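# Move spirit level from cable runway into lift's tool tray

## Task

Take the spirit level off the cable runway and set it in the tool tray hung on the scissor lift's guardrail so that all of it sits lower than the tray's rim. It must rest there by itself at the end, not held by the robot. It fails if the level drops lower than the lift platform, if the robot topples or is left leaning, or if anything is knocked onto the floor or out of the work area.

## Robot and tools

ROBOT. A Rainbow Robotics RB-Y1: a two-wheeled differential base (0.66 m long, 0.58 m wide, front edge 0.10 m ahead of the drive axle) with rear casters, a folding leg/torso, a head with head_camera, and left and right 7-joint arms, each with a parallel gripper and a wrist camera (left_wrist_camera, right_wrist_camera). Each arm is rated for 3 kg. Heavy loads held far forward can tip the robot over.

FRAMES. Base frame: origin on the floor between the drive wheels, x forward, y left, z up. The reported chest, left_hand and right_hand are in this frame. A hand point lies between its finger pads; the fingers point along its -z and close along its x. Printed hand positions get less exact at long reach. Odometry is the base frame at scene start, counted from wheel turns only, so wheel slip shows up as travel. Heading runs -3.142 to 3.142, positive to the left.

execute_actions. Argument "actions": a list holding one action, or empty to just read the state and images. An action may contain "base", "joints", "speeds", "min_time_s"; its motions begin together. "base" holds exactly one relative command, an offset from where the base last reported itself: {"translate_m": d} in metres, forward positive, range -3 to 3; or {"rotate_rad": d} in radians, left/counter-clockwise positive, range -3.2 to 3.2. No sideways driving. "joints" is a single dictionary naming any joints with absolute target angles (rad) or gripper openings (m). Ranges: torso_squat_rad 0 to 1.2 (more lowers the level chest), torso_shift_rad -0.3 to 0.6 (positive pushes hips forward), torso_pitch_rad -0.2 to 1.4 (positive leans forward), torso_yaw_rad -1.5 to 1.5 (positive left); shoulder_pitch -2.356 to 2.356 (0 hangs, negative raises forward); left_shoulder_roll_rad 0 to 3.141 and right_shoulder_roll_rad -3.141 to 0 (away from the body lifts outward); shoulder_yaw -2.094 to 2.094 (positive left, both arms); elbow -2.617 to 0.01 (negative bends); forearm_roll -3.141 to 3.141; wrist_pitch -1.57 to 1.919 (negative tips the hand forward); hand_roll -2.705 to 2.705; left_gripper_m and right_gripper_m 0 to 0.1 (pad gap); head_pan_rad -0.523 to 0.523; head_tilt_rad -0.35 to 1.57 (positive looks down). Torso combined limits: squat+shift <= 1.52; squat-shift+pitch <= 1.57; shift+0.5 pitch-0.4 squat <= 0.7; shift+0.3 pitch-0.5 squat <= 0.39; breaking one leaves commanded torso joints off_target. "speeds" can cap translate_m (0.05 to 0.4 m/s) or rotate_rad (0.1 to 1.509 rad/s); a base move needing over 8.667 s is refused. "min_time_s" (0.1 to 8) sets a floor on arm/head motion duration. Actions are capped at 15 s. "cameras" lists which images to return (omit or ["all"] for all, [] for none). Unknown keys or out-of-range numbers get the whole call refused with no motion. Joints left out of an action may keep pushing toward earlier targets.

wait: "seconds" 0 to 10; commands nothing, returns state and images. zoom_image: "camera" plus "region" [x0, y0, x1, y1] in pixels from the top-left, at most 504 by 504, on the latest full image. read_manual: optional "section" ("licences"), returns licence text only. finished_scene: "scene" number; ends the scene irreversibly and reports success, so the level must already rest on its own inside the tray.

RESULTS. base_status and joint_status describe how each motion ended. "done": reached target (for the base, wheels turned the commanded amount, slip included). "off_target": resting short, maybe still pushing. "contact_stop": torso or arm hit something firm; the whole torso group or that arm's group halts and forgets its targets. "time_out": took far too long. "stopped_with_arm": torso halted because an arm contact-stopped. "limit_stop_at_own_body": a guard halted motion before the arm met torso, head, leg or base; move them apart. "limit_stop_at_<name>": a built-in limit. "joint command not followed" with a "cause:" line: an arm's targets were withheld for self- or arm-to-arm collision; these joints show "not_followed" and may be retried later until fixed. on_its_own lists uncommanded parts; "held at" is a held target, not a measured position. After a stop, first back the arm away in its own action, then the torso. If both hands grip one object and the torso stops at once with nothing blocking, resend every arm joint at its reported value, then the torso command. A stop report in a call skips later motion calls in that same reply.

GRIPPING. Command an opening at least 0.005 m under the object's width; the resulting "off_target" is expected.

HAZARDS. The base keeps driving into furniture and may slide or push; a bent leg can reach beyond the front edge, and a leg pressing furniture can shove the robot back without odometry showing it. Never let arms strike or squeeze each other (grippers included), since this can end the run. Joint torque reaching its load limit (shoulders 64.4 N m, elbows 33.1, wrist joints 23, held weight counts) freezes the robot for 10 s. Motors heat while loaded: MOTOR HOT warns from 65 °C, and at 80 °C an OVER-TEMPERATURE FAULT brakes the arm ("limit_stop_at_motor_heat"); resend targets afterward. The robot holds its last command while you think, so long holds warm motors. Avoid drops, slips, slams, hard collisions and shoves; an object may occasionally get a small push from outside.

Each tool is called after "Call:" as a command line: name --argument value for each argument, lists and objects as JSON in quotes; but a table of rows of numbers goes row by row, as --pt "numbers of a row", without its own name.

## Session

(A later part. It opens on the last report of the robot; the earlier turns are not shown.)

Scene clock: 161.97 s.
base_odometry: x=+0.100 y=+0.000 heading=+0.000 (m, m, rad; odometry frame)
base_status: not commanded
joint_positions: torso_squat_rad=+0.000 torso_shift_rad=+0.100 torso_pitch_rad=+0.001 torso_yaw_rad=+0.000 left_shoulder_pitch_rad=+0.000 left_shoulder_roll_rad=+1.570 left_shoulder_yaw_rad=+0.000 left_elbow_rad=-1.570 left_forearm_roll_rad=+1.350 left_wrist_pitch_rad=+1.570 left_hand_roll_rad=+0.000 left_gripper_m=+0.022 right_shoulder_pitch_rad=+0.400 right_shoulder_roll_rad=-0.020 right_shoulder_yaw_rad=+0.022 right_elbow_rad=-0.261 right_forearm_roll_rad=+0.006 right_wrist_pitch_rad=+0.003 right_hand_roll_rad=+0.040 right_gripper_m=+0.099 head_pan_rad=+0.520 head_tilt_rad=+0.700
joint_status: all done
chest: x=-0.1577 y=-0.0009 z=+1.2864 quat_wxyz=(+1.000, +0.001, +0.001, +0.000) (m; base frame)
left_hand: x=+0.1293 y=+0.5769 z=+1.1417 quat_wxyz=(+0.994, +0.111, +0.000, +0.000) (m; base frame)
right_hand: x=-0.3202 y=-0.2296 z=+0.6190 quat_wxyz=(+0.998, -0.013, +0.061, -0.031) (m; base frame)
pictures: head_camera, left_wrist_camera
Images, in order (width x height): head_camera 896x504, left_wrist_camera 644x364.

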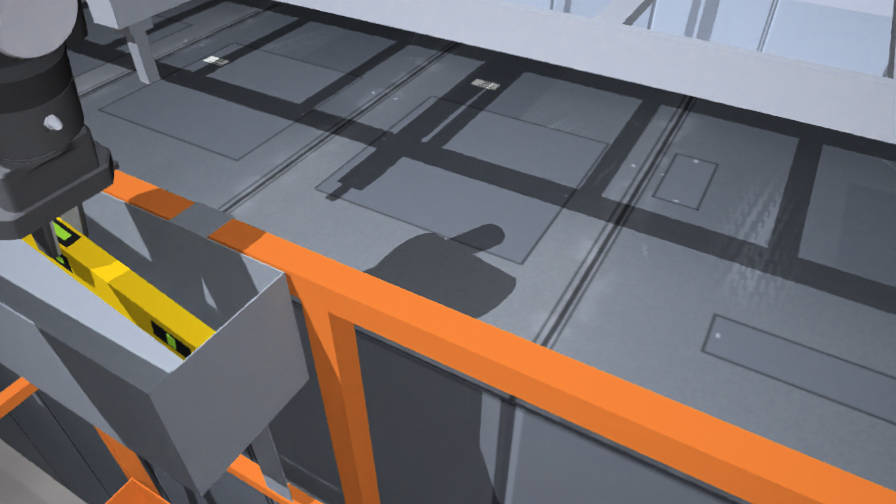

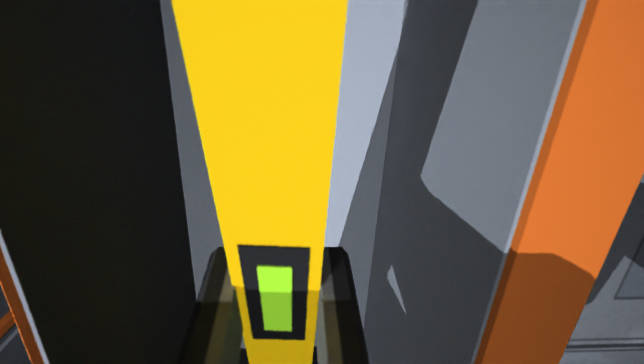

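Inside. Lower a bit and release.

Call:
execute_actions --actions '[{"joints":{"torso_squat_rad":0.3}}]' --cameras '[]'

Call:
execute_actions --actions '[{"joints":{"left_gripper_m":0.05}}]' --cameras '[]'

Call:
execute_actions --actions '[{"joints":{"torso_squat_rad":0,"left_shoulder_roll_rad":1.75}}]' --cameras '["head_camera","left_wrist_camera"]'

Scene clock: 167.50 s.
base_odometry: x=+0.100 y=+0.000 heading=+0.000 (m, m, rad; odometry frame)
base_status: not commanded
joint_positions: torso_squat_rad=+0.300 torso_shift_rad=+0.100 torso_pitch_rad=+0.001 torso_yaw_rad=+0.000 left_shoulder_pitch_rad=+0.000 left_shoulder_roll_rad=+1.570 left_shoulder_yaw_rad=+0.000 left_elbow_rad=-1.570 left_forearm_roll_rad=+1.350 left_wrist_pitch_rad=+1.570 left_hand_roll_rad=+0.000 left_gripper_m=+0.022 right_shoulder_pitch_rad=+0.400 right_shoulder_roll_rad=-0.020 right_shoulder_yaw_rad=+0.022 right_elbow_rad=-0.261 right_forearm_roll_rad=+0.006 right_wrist_pitch_rad=+0.003 right_hand_roll_rad=+0.040 right_gripper_m=+0.099 head_pan_rad=+0.520 head_tilt_rad=+0.700
joint_status: all done
chest: x=-0.1609 y=-0.0009 z=+1.2553 quat_wxyz=(+1.000, +0.001, +0.001, +0.000) (m; base frame)
left_hand: x=+0.1261 y=+0.5769 z=+1.1107 quat_wxyz=(+0.994, +0.111, +0.000, +0.000) (m; base frame)
right_hand: x=-0.3232 y=-0.2296 z=+0.5879 quat_wxyz=(+0.998, -0.013, +0.061, -0.031) (m; base frame)
pictures: none
No camera images: the call's "cameras" was empty. Leave "cameras" out to get every camera's image.

Scene clock: 168.40 s.
base_odometry: x=+0.100 y=+0.000 heading=+0.000 (m, m, rad; odometry frame)
base_status: not commanded
joint_positions: torso_squat_rad=+0.300 torso_shift_rad=+0.100 torso_pitch_rad=+0.001 torso_yaw_rad=+0.000 left_shoulder_pitch_rad=+0.000 left_shoulder_roll_rad=+1.570 left_shoulder_yaw_rad=+0.000 left_elbow_rad=-1.570 left_forearm_roll_rad=+1.350 left_wrist_pitch_rad=+1.570 left_hand_roll_rad=+0.000 left_gripper_m=+0.050 right_shoulder_pitch_rad=+0.400 right_shoulder_roll_rad=-0.020 right_shoulder_yaw_rad=+0.022 right_elbow_rad=-0.261 right_forearm_roll_rad=+0.006 right_wrist_pitch_rad=+0.003 right_hand_roll_rad=+0.040 right_gripper_m=+0.099 head_pan_rad=+0.520 head_tilt_rad=+0.700
joint_status: all done
chest: x=-0.1609 y=-0.0009 z=+1.2553 quat_wxyz=(+1.000, +0.001, +0.001, +0.000) (m; base frame)
left_hand: x=+0.1261 y=+0.5769 z=+1.1107 quat_wxyz=(+0.994, +0.111, +0.000, +0.000) (m; base frame)
right_hand: x=-0.3232 y=-0.2296 z=+0.5879 quat_wxyz=(+0.998, -0.013, +0.061, -0.031) (m; base frame)
pictures: none
No camera images: the call's "cameras" was empty. Leave "cameras" out to get every camera's image.

Scene clock: 170.20 s.
base_odometry: x=+0.100 y=+0.000 heading=+0.000 (m, m, rad; odometry frame)
base_status: not commanded
joint_positions: torso_squat_rad=+0.000 torso_shift_rad=+0.100 torso_pitch_rad=+0.001 torso_yaw_rad=+0.000 left_shoulder_pitch_rad=+0.000 left_shoulder_roll_rad=+1.750 left_shoulder_yaw_rad=+0.000 left_elbow_rad=-1.570 left_forearm_roll_rad=+1.350 left_wrist_pitch_rad=+1.570 left_hand_roll_rad=+0.000 left_gripper_m=+0.050 right_shoulder_pitch_rad=+0.400 right_shoulder_roll_rad=-0.020 right_shoulder_yaw_rad=+0.022 right_elbow_rad=-0.261 right_forearm_roll_rad=+0.006 right_wrist_pitch_rad=+0.003 right_hand_roll_rad=+0.040 right_gripper_m=+0.099 head_pan_rad=+0.520 head_tilt_rad=+0.700
joint_status: all done
chest: x=-0.1577 y=-0.0010 z=+1.2864 quat_wxyz=(+1.000, +0.001, +0.001, +0.000) (m; base frame)
left_hand: x=+0.1294 y=+0.6112 z=+1.2095 quat_wxyz=(+0.980, +0.199, +0.000, +0.000) (m; base frame)
right_hand: x=-0.3202 y=-0.2296 z=+0.6190 quat_wxyz=(+0.998, -0.013, +0.061, -0.031) (m; base frame)
pictures: head_camera, left_wrist_camera
Images, in order (width x height): head_camera 896x504, left_wrist_camera 644x364.

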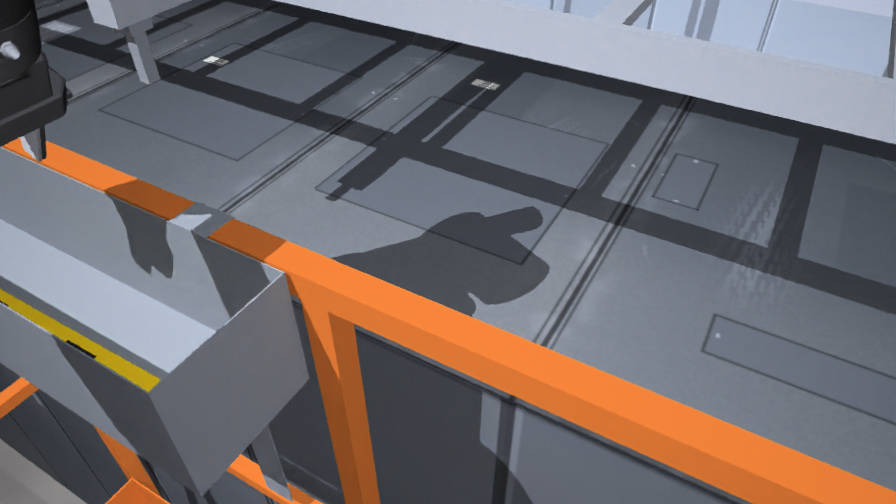

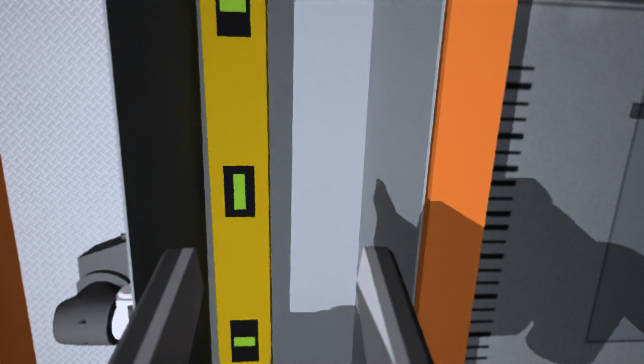

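Call:
finished_scene --scene 1

The scene is finished: the task was done.


## Next scene

The same job, from a new start.

Call:
execute_actions --actions '[]'

Scene clock: 0.00 s.
base_odometry: x=+0.000 y=+0.000 heading=+0.000 (m, m, rad; odometry frame)
base_status: not commanded
joint_positions: torso_squat_rad=+0.350 torso_shift_rad=+0.000 torso_pitch_rad=+0.001 torso_yaw_rad=+0.000 left_shoulder_pitch_rad=-0.030 left_shoulder_roll_rad=+0.026 left_shoulder_yaw_rad=+0.009 left_elbow_rad=-0.140 left_forearm_roll_rad=-0.024 left_wrist_pitch_rad=-0.029 left_hand_roll_rad=-0.026 left_gripper_m=+0.101 right_shoulder_pitch_rad=+0.011 right_shoulder_roll_rad=-0.022 right_shoulder_yaw_rad=+0.023 right_elbow_rad=-0.209 right_forearm_roll_rad=+0.023 right_wrist_pitch_rad=-0.031 right_hand_roll_rad=+0.014 right_gripper_m=+0.099 head_pan_rad=+0.001 head_tilt_rad=+0.400
joint_status: not commanded
chest: x=-0.2276 y=-0.0009 z=+1.2476 quat_wxyz=(+1.000, +0.001, +0.001, +0.000) (m; base frame)
left_hand: x=-0.1317 y=+0.2394 z=+0.5694 quat_wxyz=(+0.995, +0.016, -0.098, -0.027) (m; base frame)
right_hand: x=-0.1273 y=-0.2341 z=+0.5695 quat_wxyz=(+0.993, -0.011, -0.114, +0.030) (m; base frame)
pictures: head_camera, left_wrist_camera, right_wrist_camera
Images, in order (width x height): head_camera 896x504, left_wrist_camera 644x364, right_wrist_camera 644x364.

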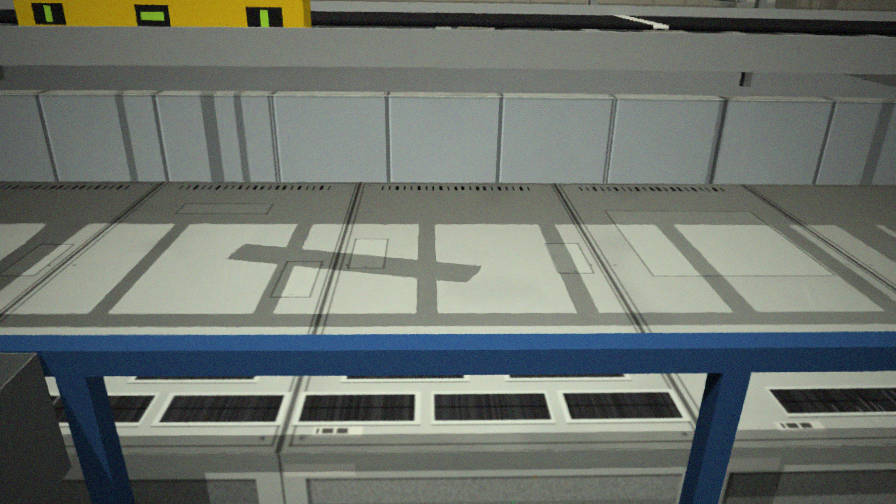

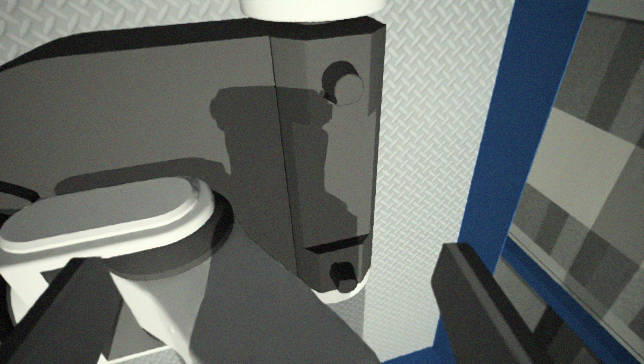

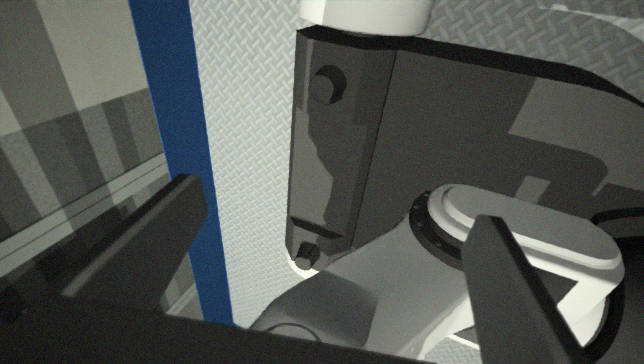

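Higher and farther. Get two views while folding the arm.

Call:
execute_actions --actions '[{"joints":{"head_tilt_rad":0,"torso_squat_rad":0,"left_shoulder_pitch_rad":0.7,"right_shoulder_pitch_rad":0.4}}]' --cameras '["head_camera"]'

Call:
execute_actions --actions '[{"base":{"translate_m":0.15},"joints":{"left_elbow_rad":-2.3,"left_wrist_pitch_rad":-1.0}}]' --cameras '["head_camera"]'

Call:
execute_actions --actions '[{"joints":{"left_shoulder_pitch_rad":-1.0,"left_shoulder_roll_rad":0.4,"left_elbow_rad":-2.0,"left_wrist_pitch_rad":-0.8,"head_pan_rad":0.52,"head_tilt_rad":0.7}}]' --cameras '["head_camera"]'

Scene clock: 10.10 s.
base_odometry: x=+0.000 y=+0.000 heading=+0.000 (m, m, rad; odometry frame)
base_status: not commanded
joint_positions: torso_squat_rad=+0.000 torso_shift_rad=+0.000 torso_pitch_rad=+0.001 torso_yaw_rad=+0.000 left_shoulder_pitch_rad=+0.701 left_shoulder_roll_rad=+0.026 left_shoulder_yaw_rad=+0.009 left_elbow_rad=-0.140 left_forearm_roll_rad=-0.024 left_wrist_pitch_rad=-0.029 left_hand_roll_rad=-0.026 left_gripper_m=+0.101 right_shoulder_pitch_rad=+0.400 right_shoulder_roll_rad=-0.022 right_shoulder_yaw_rad=+0.023 right_elbow_rad=-0.209 right_forearm_roll_rad=+0.023 right_wrist_pitch_rad=-0.031 right_hand_roll_rad=+0.014 right_gripper_m=+0.099 head_pan_rad=+0.001 head_tilt_rad=+0.000
joint_status: all done
chest: x=-0.2275 y=-0.0009 z=+1.2899 quat_wxyz=(+1.000, +0.001, +0.001, +0.000) (m; base frame)
left_hand: x=-0.6364 y=+0.1984 z=+0.7244 quat_wxyz=(+0.965, +0.018, +0.244, +0.091) (m; base frame)
right_hand: x=-0.4072 y=-0.2289 z=+0.6266 quat_wxyz=(+0.997, -0.013, +0.070, -0.035) (m; base frame)
pictures: head_camera
Images, in order (width x height): head_camera 896x504.

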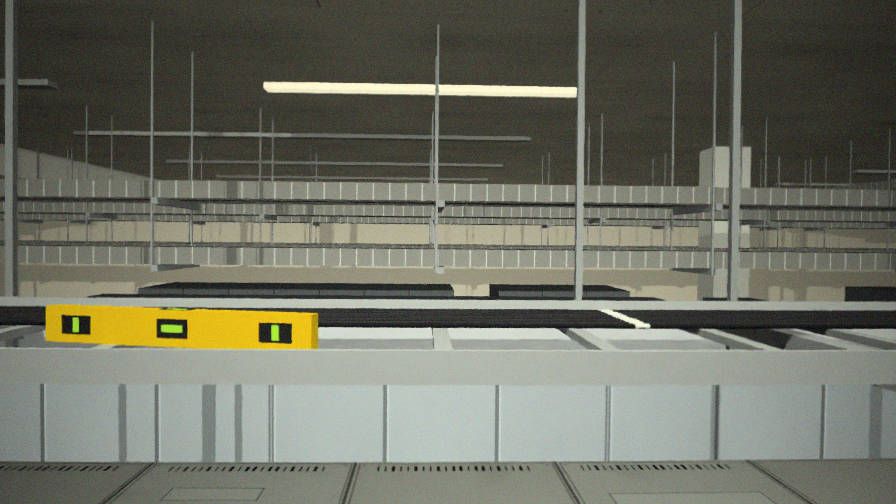

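Scene clock: 12.90 s.
base_odometry: x=+0.150 y=+0.000 heading=+0.000 (m, m, rad; odometry frame)
base_status: done
joint_positions: torso_squat_rad=+0.000 torso_shift_rad=+0.000 torso_pitch_rad=+0.001 torso_yaw_rad=+0.000 left_shoulder_pitch_rad=+0.700 left_shoulder_roll_rad=+0.026 left_shoulder_yaw_rad=+0.009 left_elbow_rad=-2.300 left_forearm_roll_rad=-0.024 left_wrist_pitch_rad=-1.000 left_hand_roll_rad=-0.026 left_gripper_m=+0.101 right_shoulder_pitch_rad=+0.400 right_shoulder_roll_rad=-0.022 right_shoulder_yaw_rad=+0.023 right_elbow_rad=-0.209 right_forearm_roll_rad=+0.023 right_wrist_pitch_rad=-0.031 right_hand_roll_rad=+0.014 right_gripper_m=+0.099 head_pan_rad=+0.001 head_tilt_rad=+0.000
joint_status: all done
chest: x=-0.2275 y=-0.0009 z=+1.2899 quat_wxyz=(+1.000, +0.001, +0.001, +0.000) (m; base frame)
left_hand: x=-0.0086 y=+0.2666 z=+1.3233 quat_wxyz=(+0.249, +0.132, -0.959, -0.038) (m; base frame)
right_hand: x=-0.4070 y=-0.2289 z=+0.6266 quat_wxyz=(+0.997, -0.013, +0.069, -0.035) (m; base frame)
pictures: head_camera
Images, in order (width x height): head_camera 896x504.

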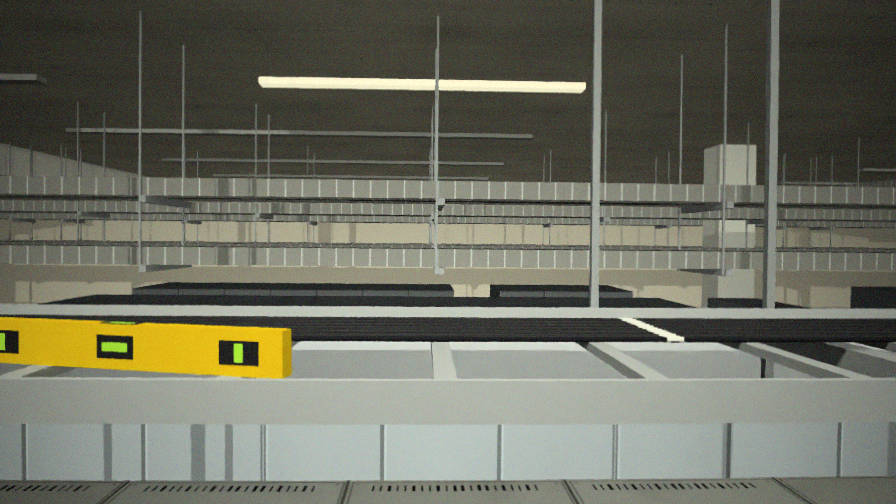

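Scene clock: 15.27 s.
base_odometry: x=+0.150 y=+0.000 heading=+0.000 (m, m, rad; odometry frame)
base_status: not commanded
joint_positions: torso_squat_rad=+0.000 torso_shift_rad=+0.000 torso_pitch_rad=+0.001 torso_yaw_rad=+0.000 left_shoulder_pitch_rad=-1.000 left_shoulder_roll_rad=+0.400 left_shoulder_yaw_rad=+0.009 left_elbow_rad=-2.000 left_forearm_roll_rad=-0.024 left_wrist_pitch_rad=-0.800 left_hand_roll_rad=-0.026 left_gripper_m=+0.101 right_shoulder_pitch_rad=+0.400 right_shoulder_roll_rad=-0.022 right_shoulder_yaw_rad=+0.023 right_elbow_rad=-0.209 right_forearm_roll_rad=+0.023 right_wrist_pitch_rad=-0.031 right_hand_roll_rad=+0.014 right_gripper_m=+0.099 head_pan_rad=+0.520 head_tilt_rad=+0.700
joint_status: all done
chest: x=-0.2276 y=-0.0009 z=+1.2899 quat_wxyz=(+1.000, +0.001, +0.001, +0.000) (m; base frame)
left_hand: x=-0.0524 y=+0.1113 z=+1.6591 quat_wxyz=(-0.326, -0.015, -0.928, -0.183) (m; base frame)
right_hand: x=-0.4070 y=-0.2289 z=+0.6265 quat_wxyz=(+0.997, -0.013, +0.069, -0.035) (m; base frame)
pictures: head_camera
Images, in order (width x height): head_camera 896x504.

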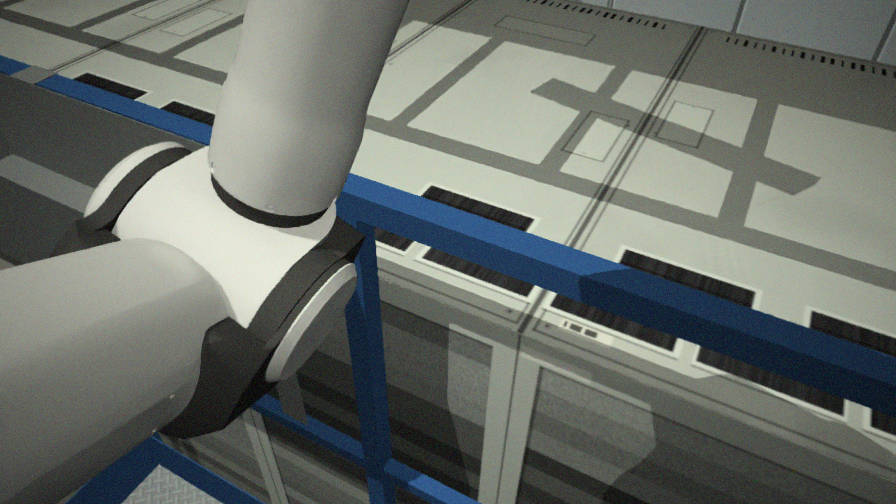

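Call:
execute_actions --actions '[{"joints":{"left_elbow_rad":-1.03,"left_shoulder_pitch_rad":-2.3,"left_shoulder_roll_rad":0.505,"left_shoulder_yaw_rad":1.75,"left_forearm_roll_rad":0.29,"left_wrist_pitch_rad":-1.28,"left_hand_roll_rad":-0.85,"torso_yaw_rad":-0.5,"torso_shift_rad":0.3,"head_tilt_rad":0.1}}]' --cameras '["head_camera","left_wrist_camera"]'

Scene clock: 34.03 s.
base_odometry: x=+0.150 y=+0.000 heading=+0.000 (m, m, rad; odometry frame)
base_status: not commanded
joint_positions: torso_squat_rad=+0.000 torso_shift_rad=+0.300 torso_pitch_rad=+0.001 torso_yaw_rad=-0.500 left_shoulder_pitch_rad=-2.300 left_shoulder_roll_rad=+0.505 left_shoulder_yaw_rad=+1.750 left_elbow_rad=-1.030 left_forearm_roll_rad=+0.290 left_wrist_pitch_rad=-1.280 left_hand_roll_rad=-0.850 left_gripper_m=+0.101 right_shoulder_pitch_rad=+0.400 right_shoulder_roll_rad=-0.021 right_shoulder_yaw_rad=+0.023 right_elbow_rad=-0.209 right_forearm_roll_rad=+0.023 right_wrist_pitch_rad=-0.031 right_hand_roll_rad=+0.014 right_gripper_m=+0.099 head_pan_rad=+0.520 head_tilt_rad=+0.100
joint_status: all done
chest: x=-0.0208 y=-0.0009 z=+1.2587 quat_wxyz=(+0.969, +0.000, +0.001, -0.247) (m; base frame)
left_hand: x=+0.4919 y=+0.4024 z=+1.5300 quat_wxyz=(+0.070, -0.035, -0.474, +0.877) (m; base frame)
right_hand: x=-0.2880 y=-0.1152 z=+0.5955 quat_wxyz=(+0.957, +0.005, +0.071, -0.280) (m; base frame)
pictures: head_camera, left_wrist_camera
Images, in order (width x height): head_camera 896x504, left_wrist_camera 644x364.

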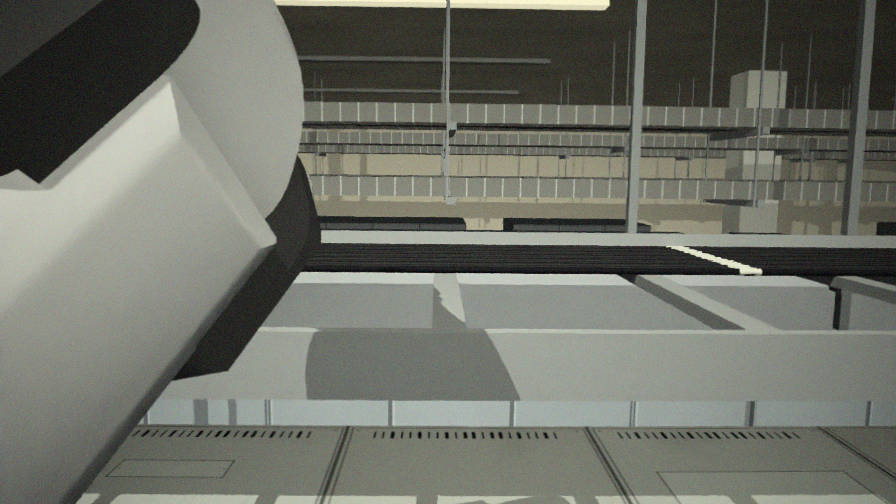

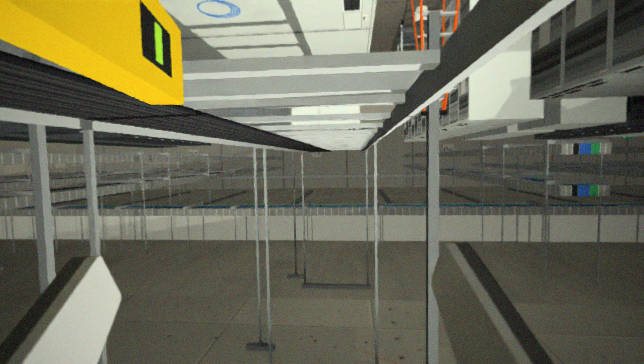

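Accurate. Flip the hand roll so the camera is on top, and advance.

Call:
execute_actions --actions '[{"joints":{"left_hand_roll_rad":2.29}}]' --cameras '[]'

Call:
execute_actions --actions '[{"base":{"translate_m":0.06},"speeds":{"translate_m":0.1},"joints":{"torso_shift_rad":0.35}}]' --cameras '["left_wrist_camera"]'

Scene clock: 39.73 s.
base_odometry: x=+0.150 y=+0.000 heading=+0.000 (m, m, rad; odometry frame)
base_status: not commanded
joint_positions: torso_squat_rad=+0.000 torso_shift_rad=+0.300 torso_pitch_rad=+0.001 torso_yaw_rad=-0.500 left_shoulder_pitch_rad=-2.300 left_shoulder_roll_rad=+0.505 left_shoulder_yaw_rad=+1.750 left_elbow_rad=-1.030 left_forearm_roll_rad=+0.290 left_wrist_pitch_rad=-1.280 left_hand_roll_rad=+2.290 left_gripper_m=+0.101 right_shoulder_pitch_rad=+0.400 right_shoulder_roll_rad=-0.021 right_shoulder_yaw_rad=+0.023 right_elbow_rad=-0.209 right_forearm_roll_rad=+0.023 right_wrist_pitch_rad=-0.031 right_hand_roll_rad=+0.014 right_gripper_m=+0.099 head_pan_rad=+0.520 head_tilt_rad=+0.100
joint_status: all done
chest: x=-0.0208 y=-0.0009 z=+1.2587 quat_wxyz=(+0.969, +0.001, +0.001, -0.247) (m; base frame)
left_hand: x=+0.4919 y=+0.4024 z=+1.5300 quat_wxyz=(-0.877, -0.474, +0.035, +0.071) (m; base frame)
right_hand: x=-0.2880 y=-0.1152 z=+0.5955 quat_wxyz=(+0.957, +0.005, +0.071, -0.280) (m; base frame)
pictures: none
No camera images: the call's "cameras" was empty. Leave "cameras" out to get every camera's image.

Scene clock: 40.90 s.
base_odometry: x=+0.210 y=+0.000 heading=+0.000 (m, m, rad; odometry frame)
base_status: done
joint_positions: torso_squat_rad=+0.000 torso_shift_rad=+0.350 torso_pitch_rad=+0.001 torso_yaw_rad=-0.500 left_shoulder_pitch_rad=-2.300 left_shoulder_roll_rad=+0.505 left_shoulder_yaw_rad=+1.750 left_elbow_rad=-1.030 left_forearm_roll_rad=+0.290 left_wrist_pitch_rad=-1.280 left_hand_roll_rad=+2.290 left_gripper_m=+0.101 right_shoulder_pitch_rad=+0.400 right_shoulder_roll_rad=-0.021 right_shoulder_yaw_rad=+0.023 right_elbow_rad=-0.209 right_forearm_roll_rad=+0.023 right_wrist_pitch_rad=-0.031 right_hand_roll_rad=+0.014 right_gripper_m=+0.099 head_pan_rad=+0.520 head_tilt_rad=+0.100
joint_status: all done
chest: x=+0.0124 y=-0.0009 z=+1.2475 quat_wxyz=(+0.969, +0.000, +0.001, -0.247) (m; base frame)
left_hand: x=+0.5250 y=+0.4024 z=+1.5188 quat_wxyz=(-0.877, -0.474, +0.035, +0.071) (m; base frame)
right_hand: x=-0.2548 y=-0.1152 z=+0.5844 quat_wxyz=(+0.957, +0.005, +0.071, -0.280) (m; base frame)
pictures: left_wrist_camera
Images, in order (width x height): left_wrist_camera 644x364.

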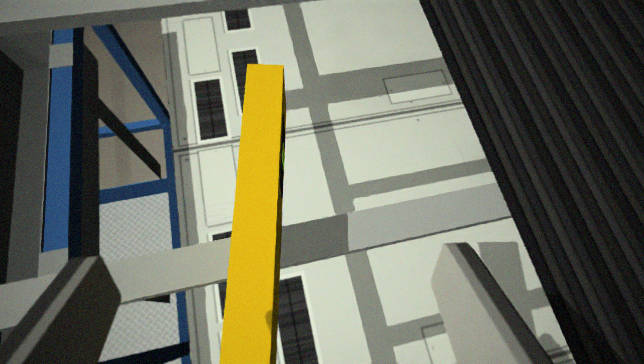

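Call:
execute_actions --actions '[{"joints":{"torso_squat_rad":0.465,"torso_yaw_rad":-0.55}}]' --cameras '["left_wrist_camera"]'

Scene clock: 46.70 s.
base_odometry: x=+0.210 y=+0.000 heading=+0.000 (m, m, rad; odometry frame)
base_status: not commanded
joint_positions: torso_squat_rad=+0.425 torso_shift_rad=+0.345 torso_pitch_rad=-0.010 torso_yaw_rad=-0.544 left_shoulder_pitch_rad=-2.303 left_shoulder_roll_rad=+0.505 left_shoulder_yaw_rad=+1.749 left_elbow_rad=-1.030 left_forearm_roll_rad=+0.290 left_wrist_pitch_rad=-1.280 left_hand_roll_rad=+2.290 left_gripper_m=+0.101 right_shoulder_pitch_rad=+0.400 right_shoulder_roll_rad=-0.022 right_shoulder_yaw_rad=+0.023 right_elbow_rad=-0.209 right_forearm_roll_rad=+0.023 right_wrist_pitch_rad=-0.031 right_hand_roll_rad=+0.014 right_gripper_m=+0.099 head_pan_rad=+0.520 head_tilt_rad=+0.100
joint_status: torso_squat_rad contact_stop (moved +0.425 of +0.465); the others done
on_its_own: torso_squat_rad is held at +0.425, not at your +0.465, since a contact_stop
chest: x=-0.0157 y=-0.0010 z=+1.1901 quat_wxyz=(+0.963, +0.002, -0.005, -0.269) (m; base frame)
left_hand: x=+0.5109 y=+0.3790 z=+1.4684 quat_wxyz=(-0.875, -0.473, +0.052, +0.087) (m; base frame)
right_hand: x=-0.2802 y=-0.1032 z=+0.5239 quat_wxyz=(+0.951, +0.008, +0.065, -0.301) (m; base frame)
pictures: left_wrist_camera
Images, in order (width x height): left_wrist_camera 644x364.

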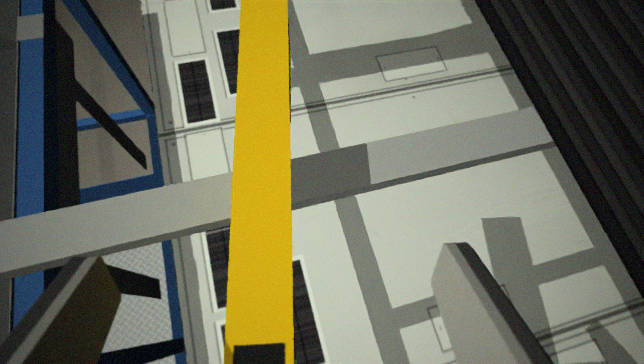

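Call:
execute_actions --actions '[{"joints":{"torso_squat_rad":0.33,"torso_pitch_rad":0,"torso_shift_rad":0.335}}]' --cameras '[]'

Call:
execute_actions --actions '[{"joints":{"left_forearm_roll_rad":0.47,"left_wrist_pitch_rad":-1.46,"left_hand_roll_rad":2.24},"min_time_s":1}]' --cameras '["left_wrist_camera"]'

Scene clock: 53.57 s.
base_odometry: x=+0.210 y=+0.000 heading=+0.000 (m, m, rad; odometry frame)
base_status: not commanded
joint_positions: torso_squat_rad=+0.330 torso_shift_rad=+0.335 torso_pitch_rad=+0.000 torso_yaw_rad=-0.544 left_shoulder_pitch_rad=-2.301 left_shoulder_roll_rad=+0.505 left_shoulder_yaw_rad=+1.750 left_elbow_rad=-1.030 left_forearm_roll_rad=+0.290 left_wrist_pitch_rad=-1.280 left_hand_roll_rad=+2.290 left_gripper_m=+0.101 right_shoulder_pitch_rad=+0.400 right_shoulder_roll_rad=-0.022 right_shoulder_yaw_rad=+0.023 right_elbow_rad=-0.209 right_forearm_roll_rad=+0.023 right_wrist_pitch_rad=-0.031 right_hand_roll_rad=+0.014 right_gripper_m=+0.099 head_pan_rad=+0.520 head_tilt_rad=+0.100
joint_status: all done
chest: x=-0.0103 y=-0.0009 z=+1.2154 quat_wxyz=(+0.963, +0.001, +0.000, -0.269) (m; base frame)
left_hand: x=+0.5193 y=+0.3792 z=+1.4875 quat_wxyz=(-0.875, -0.473, +0.046, +0.090) (m; base frame)
right_hand: x=-0.2816 y=-0.1032 z=+0.5519 quat_wxyz=(+0.951, +0.006, +0.070, -0.301) (m; base frame)
pictures: none
No camera images: the call's "cameras" was empty. Leave "cameras" out to get every camera's image.

Scene clock: 54.87 s.
base_odometry: x=+0.210 y=+0.000 heading=+0.000 (m, m, rad; odometry frame)
base_status: not commanded
joint_positions: torso_squat_rad=+0.330 torso_shift_rad=+0.335 torso_pitch_rad=+0.000 torso_yaw_rad=-0.544 left_shoulder_pitch_rad=-2.301 left_shoulder_roll_rad=+0.505 left_shoulder_yaw_rad=+1.750 left_elbow_rad=-1.030 left_forearm_roll_rad=+0.470 left_wrist_pitch_rad=-1.460 left_hand_roll_rad=+2.240 left_gripper_m=+0.101 right_shoulder_pitch_rad=+0.400 right_shoulder_roll_rad=-0.022 right_shoulder_yaw_rad=+0.023 right_elbow_rad=-0.209 right_forearm_roll_rad=+0.023 right_wrist_pitch_rad=-0.031 right_hand_roll_rad=+0.014 right_gripper_m=+0.099 head_pan_rad=+0.520 head_tilt_rad=+0.100
joint_status: all done
chest: x=-0.0103 y=-0.0009 z=+1.2154 quat_wxyz=(+0.963, +0.001, +0.000, -0.269) (m; base frame)
left_hand: x=+0.5159 y=+0.3416 z=+1.4436 quat_wxyz=(-0.926, -0.359, +0.041, +0.106) (m; base frame)
right_hand: x=-0.2816 y=-0.1032 z=+0.5519 quat_wxyz=(+0.951, +0.006, +0.070, -0.301) (m; base frame)
pictures: left_wrist_camera
Images, in order (width x height): left_wrist_camera 644x364.

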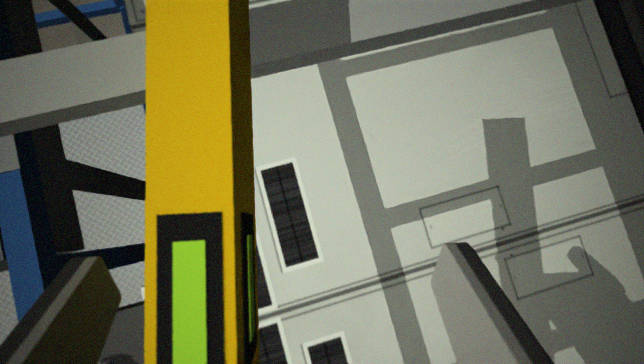

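Call:
execute_actions --actions '[{"base":{"translate_m":-0.02},"speeds":{"translate_m":0.05}}]' --cameras '[]'

Call:
execute_actions --actions '[{"joints":{"left_gripper_m":0.01}}]' --cameras '[]'

Call:
execute_actions --actions '[{"joints":{"torso_squat_rad":0,"torso_pitch_rad":-0.12}}]' --cameras '["left_wrist_camera"]'

Call:
execute_actions --actions '[{"joints":{"torso_shift_rad":-0.1}}]' --cameras '["left_wrist_camera"]'

Call:
execute_actions --actions '[{"joints":{"left_elbow_rad":-1.57,"left_shoulder_pitch_rad":0,"left_shoulder_roll_rad":2.0,"left_shoulder_yaw_rad":0,"left_forearm_roll_rad":0.8,"left_wrist_pitch_rad":1.57,"left_hand_roll_rad":0,"torso_yaw_rad":0,"torso_pitch_rad":0,"head_tilt_rad":0.7},"min_time_s":4}]' --cameras '[]'

Call:
execute_actions --actions '[{"joints":{"left_shoulder_roll_rad":1.57,"torso_shift_rad":0.12},"min_time_s":1.5}]' --cameras '["head_camera","left_wrist_camera"]'

Scene clock: 67.50 s.
base_odometry: x=+0.190 y=+0.000 heading=+0.000 (m, m, rad; odometry frame)
base_status: done
joint_positions: torso_squat_rad=+0.330 torso_shift_rad=+0.335 torso_pitch_rad=+0.000 torso_yaw_rad=-0.544 left_shoulder_pitch_rad=-2.300 left_shoulder_roll_rad=+0.505 left_shoulder_yaw_rad=+1.750 left_elbow_rad=-1.030 left_forearm_roll_rad=+0.470 left_wrist_pitch_rad=-1.460 left_hand_roll_rad=+2.240 left_gripper_m=+0.101 right_shoulder_pitch_rad=+0.400 right_shoulder_roll_rad=-0.022 right_shoulder_yaw_rad=+0.023 right_elbow_rad=-0.209 right_forearm_roll_rad=+0.023 right_wrist_pitch_rad=-0.031 right_hand_roll_rad=+0.014 right_gripper_m=+0.099 head_pan_rad=+0.520 head_tilt_rad=+0.100
joint_status: not commanded
chest: x=-0.0104 y=-0.0009 z=+1.2154 quat_wxyz=(+0.963, +0.001, +0.000, -0.269) (m; base frame)
left_hand: x=+0.5158 y=+0.3417 z=+1.4435 quat_wxyz=(-0.926, -0.359, +0.041, +0.106) (m; base frame)
right_hand: x=-0.2816 y=-0.1032 z=+0.5519 quat_wxyz=(+0.951, +0.006, +0.070, -0.301) (m; base frame)
pictures: none
No camera images: the call's "cameras" was empty. Leave "cameras" out to get every camera's image.

Scene clock: 68.90 s.
base_odometry: x=+0.190 y=+0.000 heading=+0.000 (m, m, rad; odometry frame)
base_status: not commanded
joint_positions: torso_squat_rad=+0.330 torso_shift_rad=+0.335 torso_pitch_rad=+0.000 torso_yaw_rad=-0.544 left_shoulder_pitch_rad=-2.300 left_shoulder_roll_rad=+0.505 left_shoulder_yaw_rad=+1.750 left_elbow_rad=-1.030 left_forearm_roll_rad=+0.470 left_wrist_pitch_rad=-1.460 left_hand_roll_rad=+2.240 left_gripper_m=+0.022 right_shoulder_pitch_rad=+0.400 right_shoulder_roll_rad=-0.022 right_shoulder_yaw_rad=+0.023 right_elbow_rad=-0.209 right_forearm_roll_rad=+0.023 right_wrist_pitch_rad=-0.031 right_hand_roll_rad=+0.014 right_gripper_m=+0.099 head_pan_rad=+0.520 head_tilt_rad=+0.100
joint_status: left_gripper_m off_target (ended at +0.022, target +0.010)
chest: x=-0.0104 y=-0.0009 z=+1.2154 quat_wxyz=(+0.963, +0.001, +0.000, -0.269) (m; base frame)
left_hand: x=+0.5158 y=+0.3417 z=+1.4435 quat_wxyz=(-0.926, -0.359, +0.041, +0.106) (m; base frame)
right_hand: x=-0.2816 y=-0.1032 z=+0.5519 quat_wxyz=(+0.951, +0.006, +0.070, -0.301) (m; base frame)
pictures: none
No camera images: the call's "cameras" was empty. Leave "cameras" out to get every camera's image.

Scene clock: 70.80 s.
base_odometry: x=+0.190 y=+0.000 heading=+0.000 (m, m, rad; odometry frame)
base_status: not commanded
joint_positions: torso_squat_rad=+0.000 torso_shift_rad=+0.335 torso_pitch_rad=-0.120 torso_yaw_rad=-0.544 left_shoulder_pitch_rad=-2.300 left_shoulder_roll_rad=+0.505 left_shoulder_yaw_rad=+1.750 left_elbow_rad=-1.030 left_forearm_roll_rad=+0.470 left_wrist_pitch_rad=-1.460 left_hand_roll_rad=+2.240 left_gripper_m=+0.022 right_shoulder_pitch_rad=+0.400 right_shoulder_roll_rad=-0.022 right_shoulder_yaw_rad=+0.023 right_elbow_rad=-0.209 right_forearm_roll_rad=+0.023 right_wrist_pitch_rad=-0.031 right_hand_roll_rad=+0.014 right_gripper_m=+0.099 head_pan_rad=+0.520 head_tilt_rad=+0.100
joint_status: all done
chest: x=-0.0350 y=-0.0009 z=+1.2488 quat_wxyz=(+0.961, +0.017, -0.058, -0.268) (m; base frame)
left_hand: x=+0.4602 y=+0.3416 z=+1.5382 quat_wxyz=(-0.922, -0.365, +0.096, +0.084) (m; base frame)
right_hand: x=-0.2249 y=-0.1032 z=+0.5576 quat_wxyz=(+0.953, +0.024, +0.013, -0.300) (m; base frame)
pictures: left_wrist_camera
Images, in order (width x height): left_wrist_camera 644x364.

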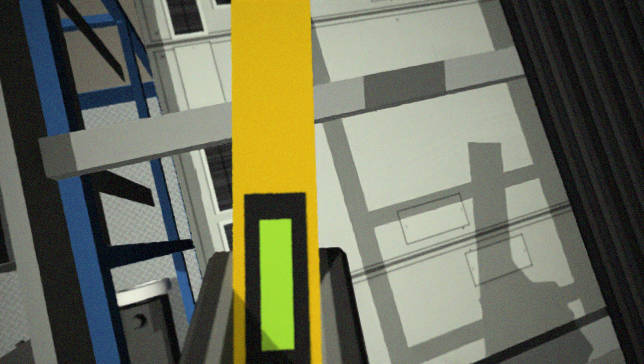

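Scene clock: 74.47 s.
base_odometry: x=+0.190 y=+0.000 heading=+0.000 (m, m, rad; odometry frame)
base_status: not commanded
joint_positions: torso_squat_rad=+0.000 torso_shift_rad=-0.100 torso_pitch_rad=-0.120 torso_yaw_rad=-0.544 left_shoulder_pitch_rad=-2.300 left_shoulder_roll_rad=+0.505 left_shoulder_yaw_rad=+1.750 left_elbow_rad=-1.030 left_forearm_roll_rad=+0.470 left_wrist_pitch_rad=-1.460 left_hand_roll_rad=+2.240 left_gripper_m=+0.022 right_shoulder_pitch_rad=+0.400 right_shoulder_roll_rad=-0.022 right_shoulder_yaw_rad=+0.023 right_elbow_rad=-0.209 right_forearm_roll_rad=+0.023 right_wrist_pitch_rad=-0.031 right_hand_roll_rad=+0.014 right_gripper_m=+0.099 head_pan_rad=+0.520 head_tilt_rad=+0.100
joint_status: all done
chest: x=-0.3350 y=-0.0010 z=+1.2842 quat_wxyz=(+0.961, +0.017, -0.058, -0.268) (m; base frame)
left_hand: x=+0.1602 y=+0.3416 z=+1.5736 quat_wxyz=(-0.922, -0.365, +0.096, +0.084) (m; base frame)
right_hand: x=-0.5248 y=-0.1033 z=+0.5930 quat_wxyz=(+0.953, +0.024, +0.013, -0.300) (m; base frame)
pictures: left_wrist_camera
Images, in order (width x height): left_wrist_camera 644x364.

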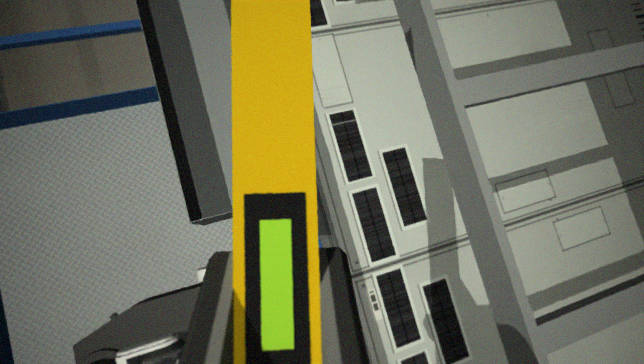

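Scene clock: 78.77 s.
base_odometry: x=+0.190 y=+0.000 heading=+0.000 (m, m, rad; odometry frame)
base_status: not commanded
joint_positions: torso_squat_rad=+0.000 torso_shift_rad=-0.100 torso_pitch_rad=+0.000 torso_yaw_rad=+0.000 left_shoulder_pitch_rad=+0.000 left_shoulder_roll_rad=+2.000 left_shoulder_yaw_rad=+0.000 left_elbow_rad=-1.570 left_forearm_roll_rad=+0.800 left_wrist_pitch_rad=+1.570 left_hand_roll_rad=+0.000 left_gripper_m=+0.022 right_shoulder_pitch_rad=+0.400 right_shoulder_roll_rad=-0.021 right_shoulder_yaw_rad=+0.023 right_elbow_rad=-0.209 right_forearm_roll_rad=+0.023 right_wrist_pitch_rad=-0.031 right_hand_roll_rad=+0.014 right_gripper_m=+0.099 head_pan_rad=+0.520 head_tilt_rad=+0.700
joint_status: all done
chest: x=-0.2979 y=-0.0009 z=+1.2864 quat_wxyz=(+1.000, +0.001, +0.000, +0.000) (m; base frame)
left_hand: x=-0.0109 y=+0.7133 z=+1.4116 quat_wxyz=(+0.825, +0.565, -0.001, +0.000) (m; base frame)
right_hand: x=-0.4764 y=-0.2289 z=+0.6228 quat_wxyz=(+0.997, -0.013, +0.069, -0.035) (m; base frame)
pictures: none
No camera images: the call's "cameras" was empty. Leave "cameras" out to get every camera's image.

Scene clock: 81.03 s.
base_odometry: x=+0.190 y=+0.000 heading=+0.000 (m, m, rad; odometry frame)
base_status: not commanded
joint_positions: torso_squat_rad=+0.000 torso_shift_rad=+0.120 torso_pitch_rad=+0.000 torso_yaw_rad=+0.000 left_shoulder_pitch_rad=+0.000 left_shoulder_roll_rad=+1.570 left_shoulder_yaw_rad=+0.000 left_elbow_rad=-1.570 left_forearm_roll_rad=+0.800 left_wrist_pitch_rad=+1.570 left_hand_roll_rad=+0.000 left_gripper_m=+0.022 right_shoulder_pitch_rad=+0.400 right_shoulder_roll_rad=-0.021 right_shoulder_yaw_rad=+0.023 right_elbow_rad=-0.209 right_forearm_roll_rad=+0.023 right_wrist_pitch_rad=-0.031 right_hand_roll_rad=+0.014 right_gripper_m=+0.099 head_pan_rad=+0.520 head_tilt_rad=+0.700
joint_status: all done
chest: x=-0.1441 y=-0.0009 z=+1.2849 quat_wxyz=(+1.000, +0.001, +0.000, +0.000) (m; base frame)
left_hand: x=+0.1429 y=+0.6870 z=+1.2003 quat_wxyz=(+0.926, +0.376, +0.000, +0.000) (m; base frame)
right_hand: x=-0.3228 y=-0.2288 z=+0.6213 quat_wxyz=(+0.997, -0.013, +0.069, -0.035) (m; base frame)
pictures: head_camera, left_wrist_camera
Images, in order (width x height): head_camera 896x504, left_wrist_camera 644x364.

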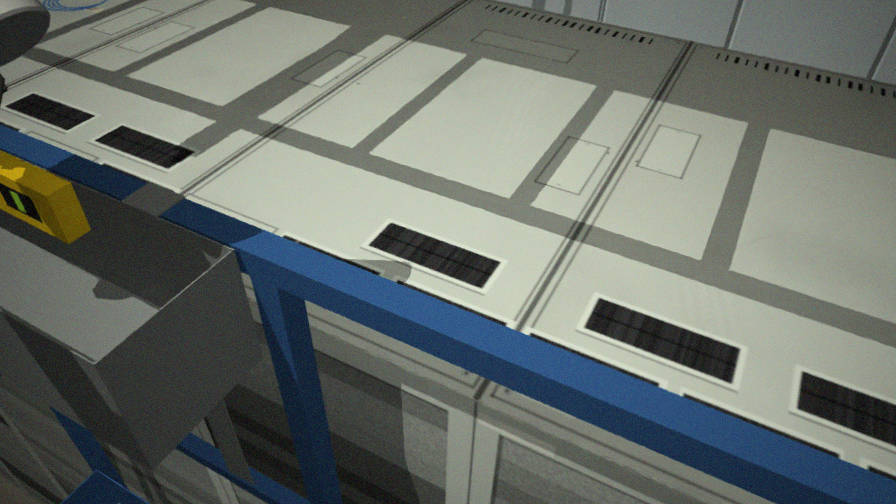

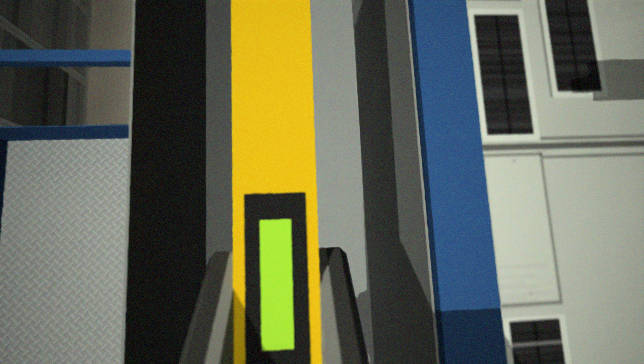

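Call:
execute_actions --actions '[{"joints":{"left_shoulder_roll_rad":1.34,"left_forearm_roll_rad":0.6},"min_time_s":1.5}]' --cameras '["head_camera","left_wrist_camera"]'

Call:
execute_actions --actions '[{"joints":{"left_gripper_m":0.05}}]' --cameras '[]'

Call:
execute_actions --actions '[{"joints":{"left_shoulder_roll_rad":1.7}}]' --cameras '["head_camera","left_wrist_camera"]'

Scene clock: 89.40 s.
base_odometry: x=+0.190 y=+0.000 heading=+0.000 (m, m, rad; odometry frame)
base_status: not commanded
joint_positions: torso_squat_rad=+0.000 torso_shift_rad=+0.120 torso_pitch_rad=+0.000 torso_yaw_rad=+0.000 left_shoulder_pitch_rad=+0.000 left_shoulder_roll_rad=+1.340 left_shoulder_yaw_rad=+0.000 left_elbow_rad=-1.570 left_forearm_roll_rad=+0.600 left_wrist_pitch_rad=+1.570 left_hand_roll_rad=+0.000 left_gripper_m=+0.022 right_shoulder_pitch_rad=+0.400 right_shoulder_roll_rad=-0.021 right_shoulder_yaw_rad=+0.023 right_elbow_rad=-0.209 right_forearm_roll_rad=+0.023 right_wrist_pitch_rad=-0.031 right_hand_roll_rad=+0.014 right_gripper_m=+0.099 head_pan_rad=+0.520 head_tilt_rad=+0.700
joint_status: all done
chest: x=-0.1442 y=-0.0009 z=+1.2849 quat_wxyz=(+1.000, +0.001, +0.000, +0.000) (m; base frame)
left_hand: x=+0.1429 y=+0.6740 z=+1.1255 quat_wxyz=(+0.932, +0.362, +0.000, +0.000) (m; base frame)
right_hand: x=-0.3228 y=-0.2288 z=+0.6213 quat_wxyz=(+0.997, -0.013, +0.069, -0.035) (m; base frame)
pictures: head_camera, left_wrist_camera
Images, in order (width x height): head_camera 896x504, left_wrist_camera 644x364.

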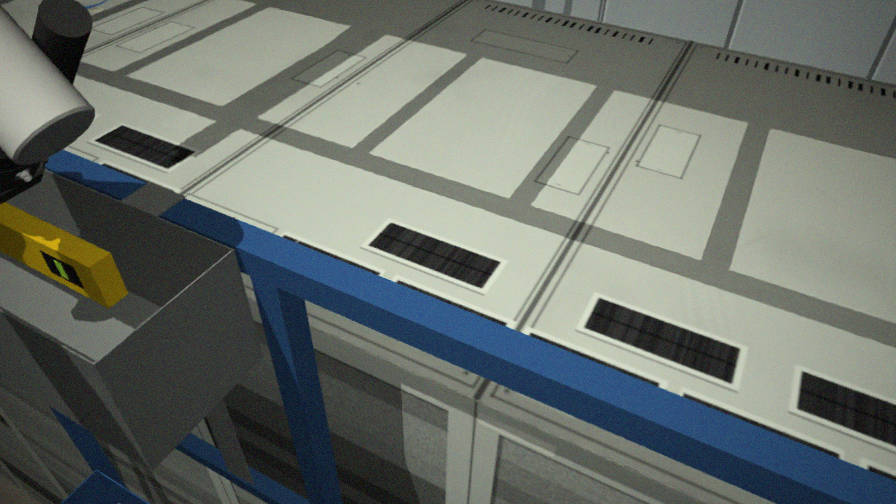

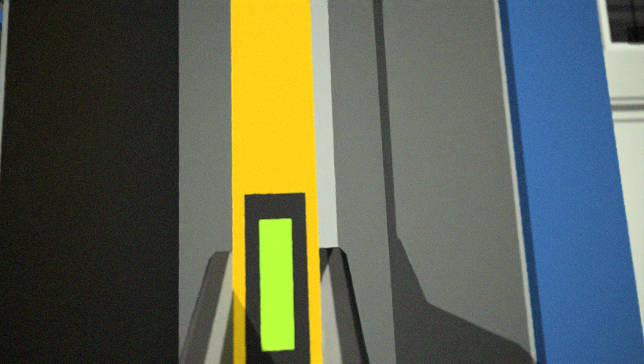

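Scene clock: 90.30 s.
base_odometry: x=+0.190 y=+0.000 heading=+0.000 (m, m, rad; odometry frame)
base_status: not commanded
joint_positions: torso_squat_rad=+0.000 torso_shift_rad=+0.120 torso_pitch_rad=+0.000 torso_yaw_rad=+0.000 left_shoulder_pitch_rad=+0.000 left_shoulder_roll_rad=+1.340 left_shoulder_yaw_rad=+0.000 left_elbow_rad=-1.570 left_forearm_roll_rad=+0.600 left_wrist_pitch_rad=+1.570 left_hand_roll_rad=+0.000 left_gripper_m=+0.050 right_shoulder_pitch_rad=+0.400 right_shoulder_roll_rad=-0.021 right_shoulder_yaw_rad=+0.023 right_elbow_rad=-0.209 right_forearm_roll_rad=+0.023 right_wrist_pitch_rad=-0.031 right_hand_roll_rad=+0.014 right_gripper_m=+0.099 head_pan_rad=+0.520 head_tilt_rad=+0.700
joint_status: all done
chest: x=-0.1442 y=-0.0009 z=+1.2849 quat_wxyz=(+1.000, +0.001, +0.000, +0.000) (m; base frame)
left_hand: x=+0.1429 y=+0.6740 z=+1.1255 quat_wxyz=(+0.932, +0.362, +0.000, +0.000) (m; base frame)
right_hand: x=-0.3228 y=-0.2288 z=+0.6213 quat_wxyz=(+0.997, -0.013, +0.069, -0.035) (m; base frame)
pictures: none
No camera images: the call's "cameras" was empty. Leave "cameras" out to get every camera's image.

Scene clock: 91.33 s.
base_odometry: x=+0.190 y=+0.000 heading=+0.000 (m, m, rad; odometry frame)
base_status: not commanded
joint_positions: torso_squat_rad=+0.000 torso_shift_rad=+0.120 torso_pitch_rad=+0.000 torso_yaw_rad=+0.000 left_shoulder_pitch_rad=+0.000 left_shoulder_roll_rad=+1.700 left_shoulder_yaw_rad=+0.000 left_elbow_rad=-1.570 left_forearm_roll_rad=+0.600 left_wrist_pitch_rad=+1.570 left_hand_roll_rad=+0.000 left_gripper_m=+0.050 right_shoulder_pitch_rad=+0.400 right_shoulder_roll_rad=-0.022 right_shoulder_yaw_rad=+0.023 right_elbow_rad=-0.209 right_forearm_roll_rad=+0.023 right_wrist_pitch_rad=-0.031 right_hand_roll_rad=+0.014 right_gripper_m=+0.099 head_pan_rad=+0.520 head_tilt_rad=+0.700
joint_status: all done
chest: x=-0.1442 y=-0.0010 z=+1.2849 quat_wxyz=(+1.000, +0.001, +0.000, +0.000) (m; base frame)
left_hand: x=+0.1429 y=+0.7292 z=+1.3013 quat_wxyz=(+0.852, +0.523, +0.000, +0.000) (m; base frame)
right_hand: x=-0.3228 y=-0.2289 z=+0.6213 quat_wxyz=(+0.997, -0.013, +0.069, -0.035) (m; base frame)
pictures: head_camera, left_wrist_camera
Images, in order (width x height): head_camera 896x504, left_wrist_camera 644x364.

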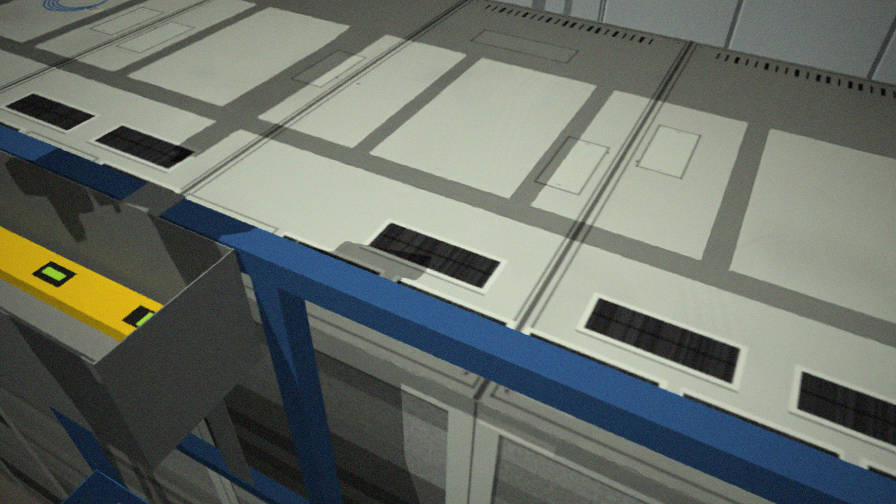

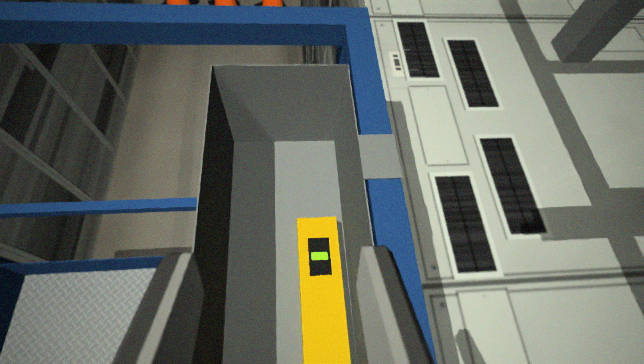

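Call:
finished_scene --scene 2

The scene is finished: the task was done.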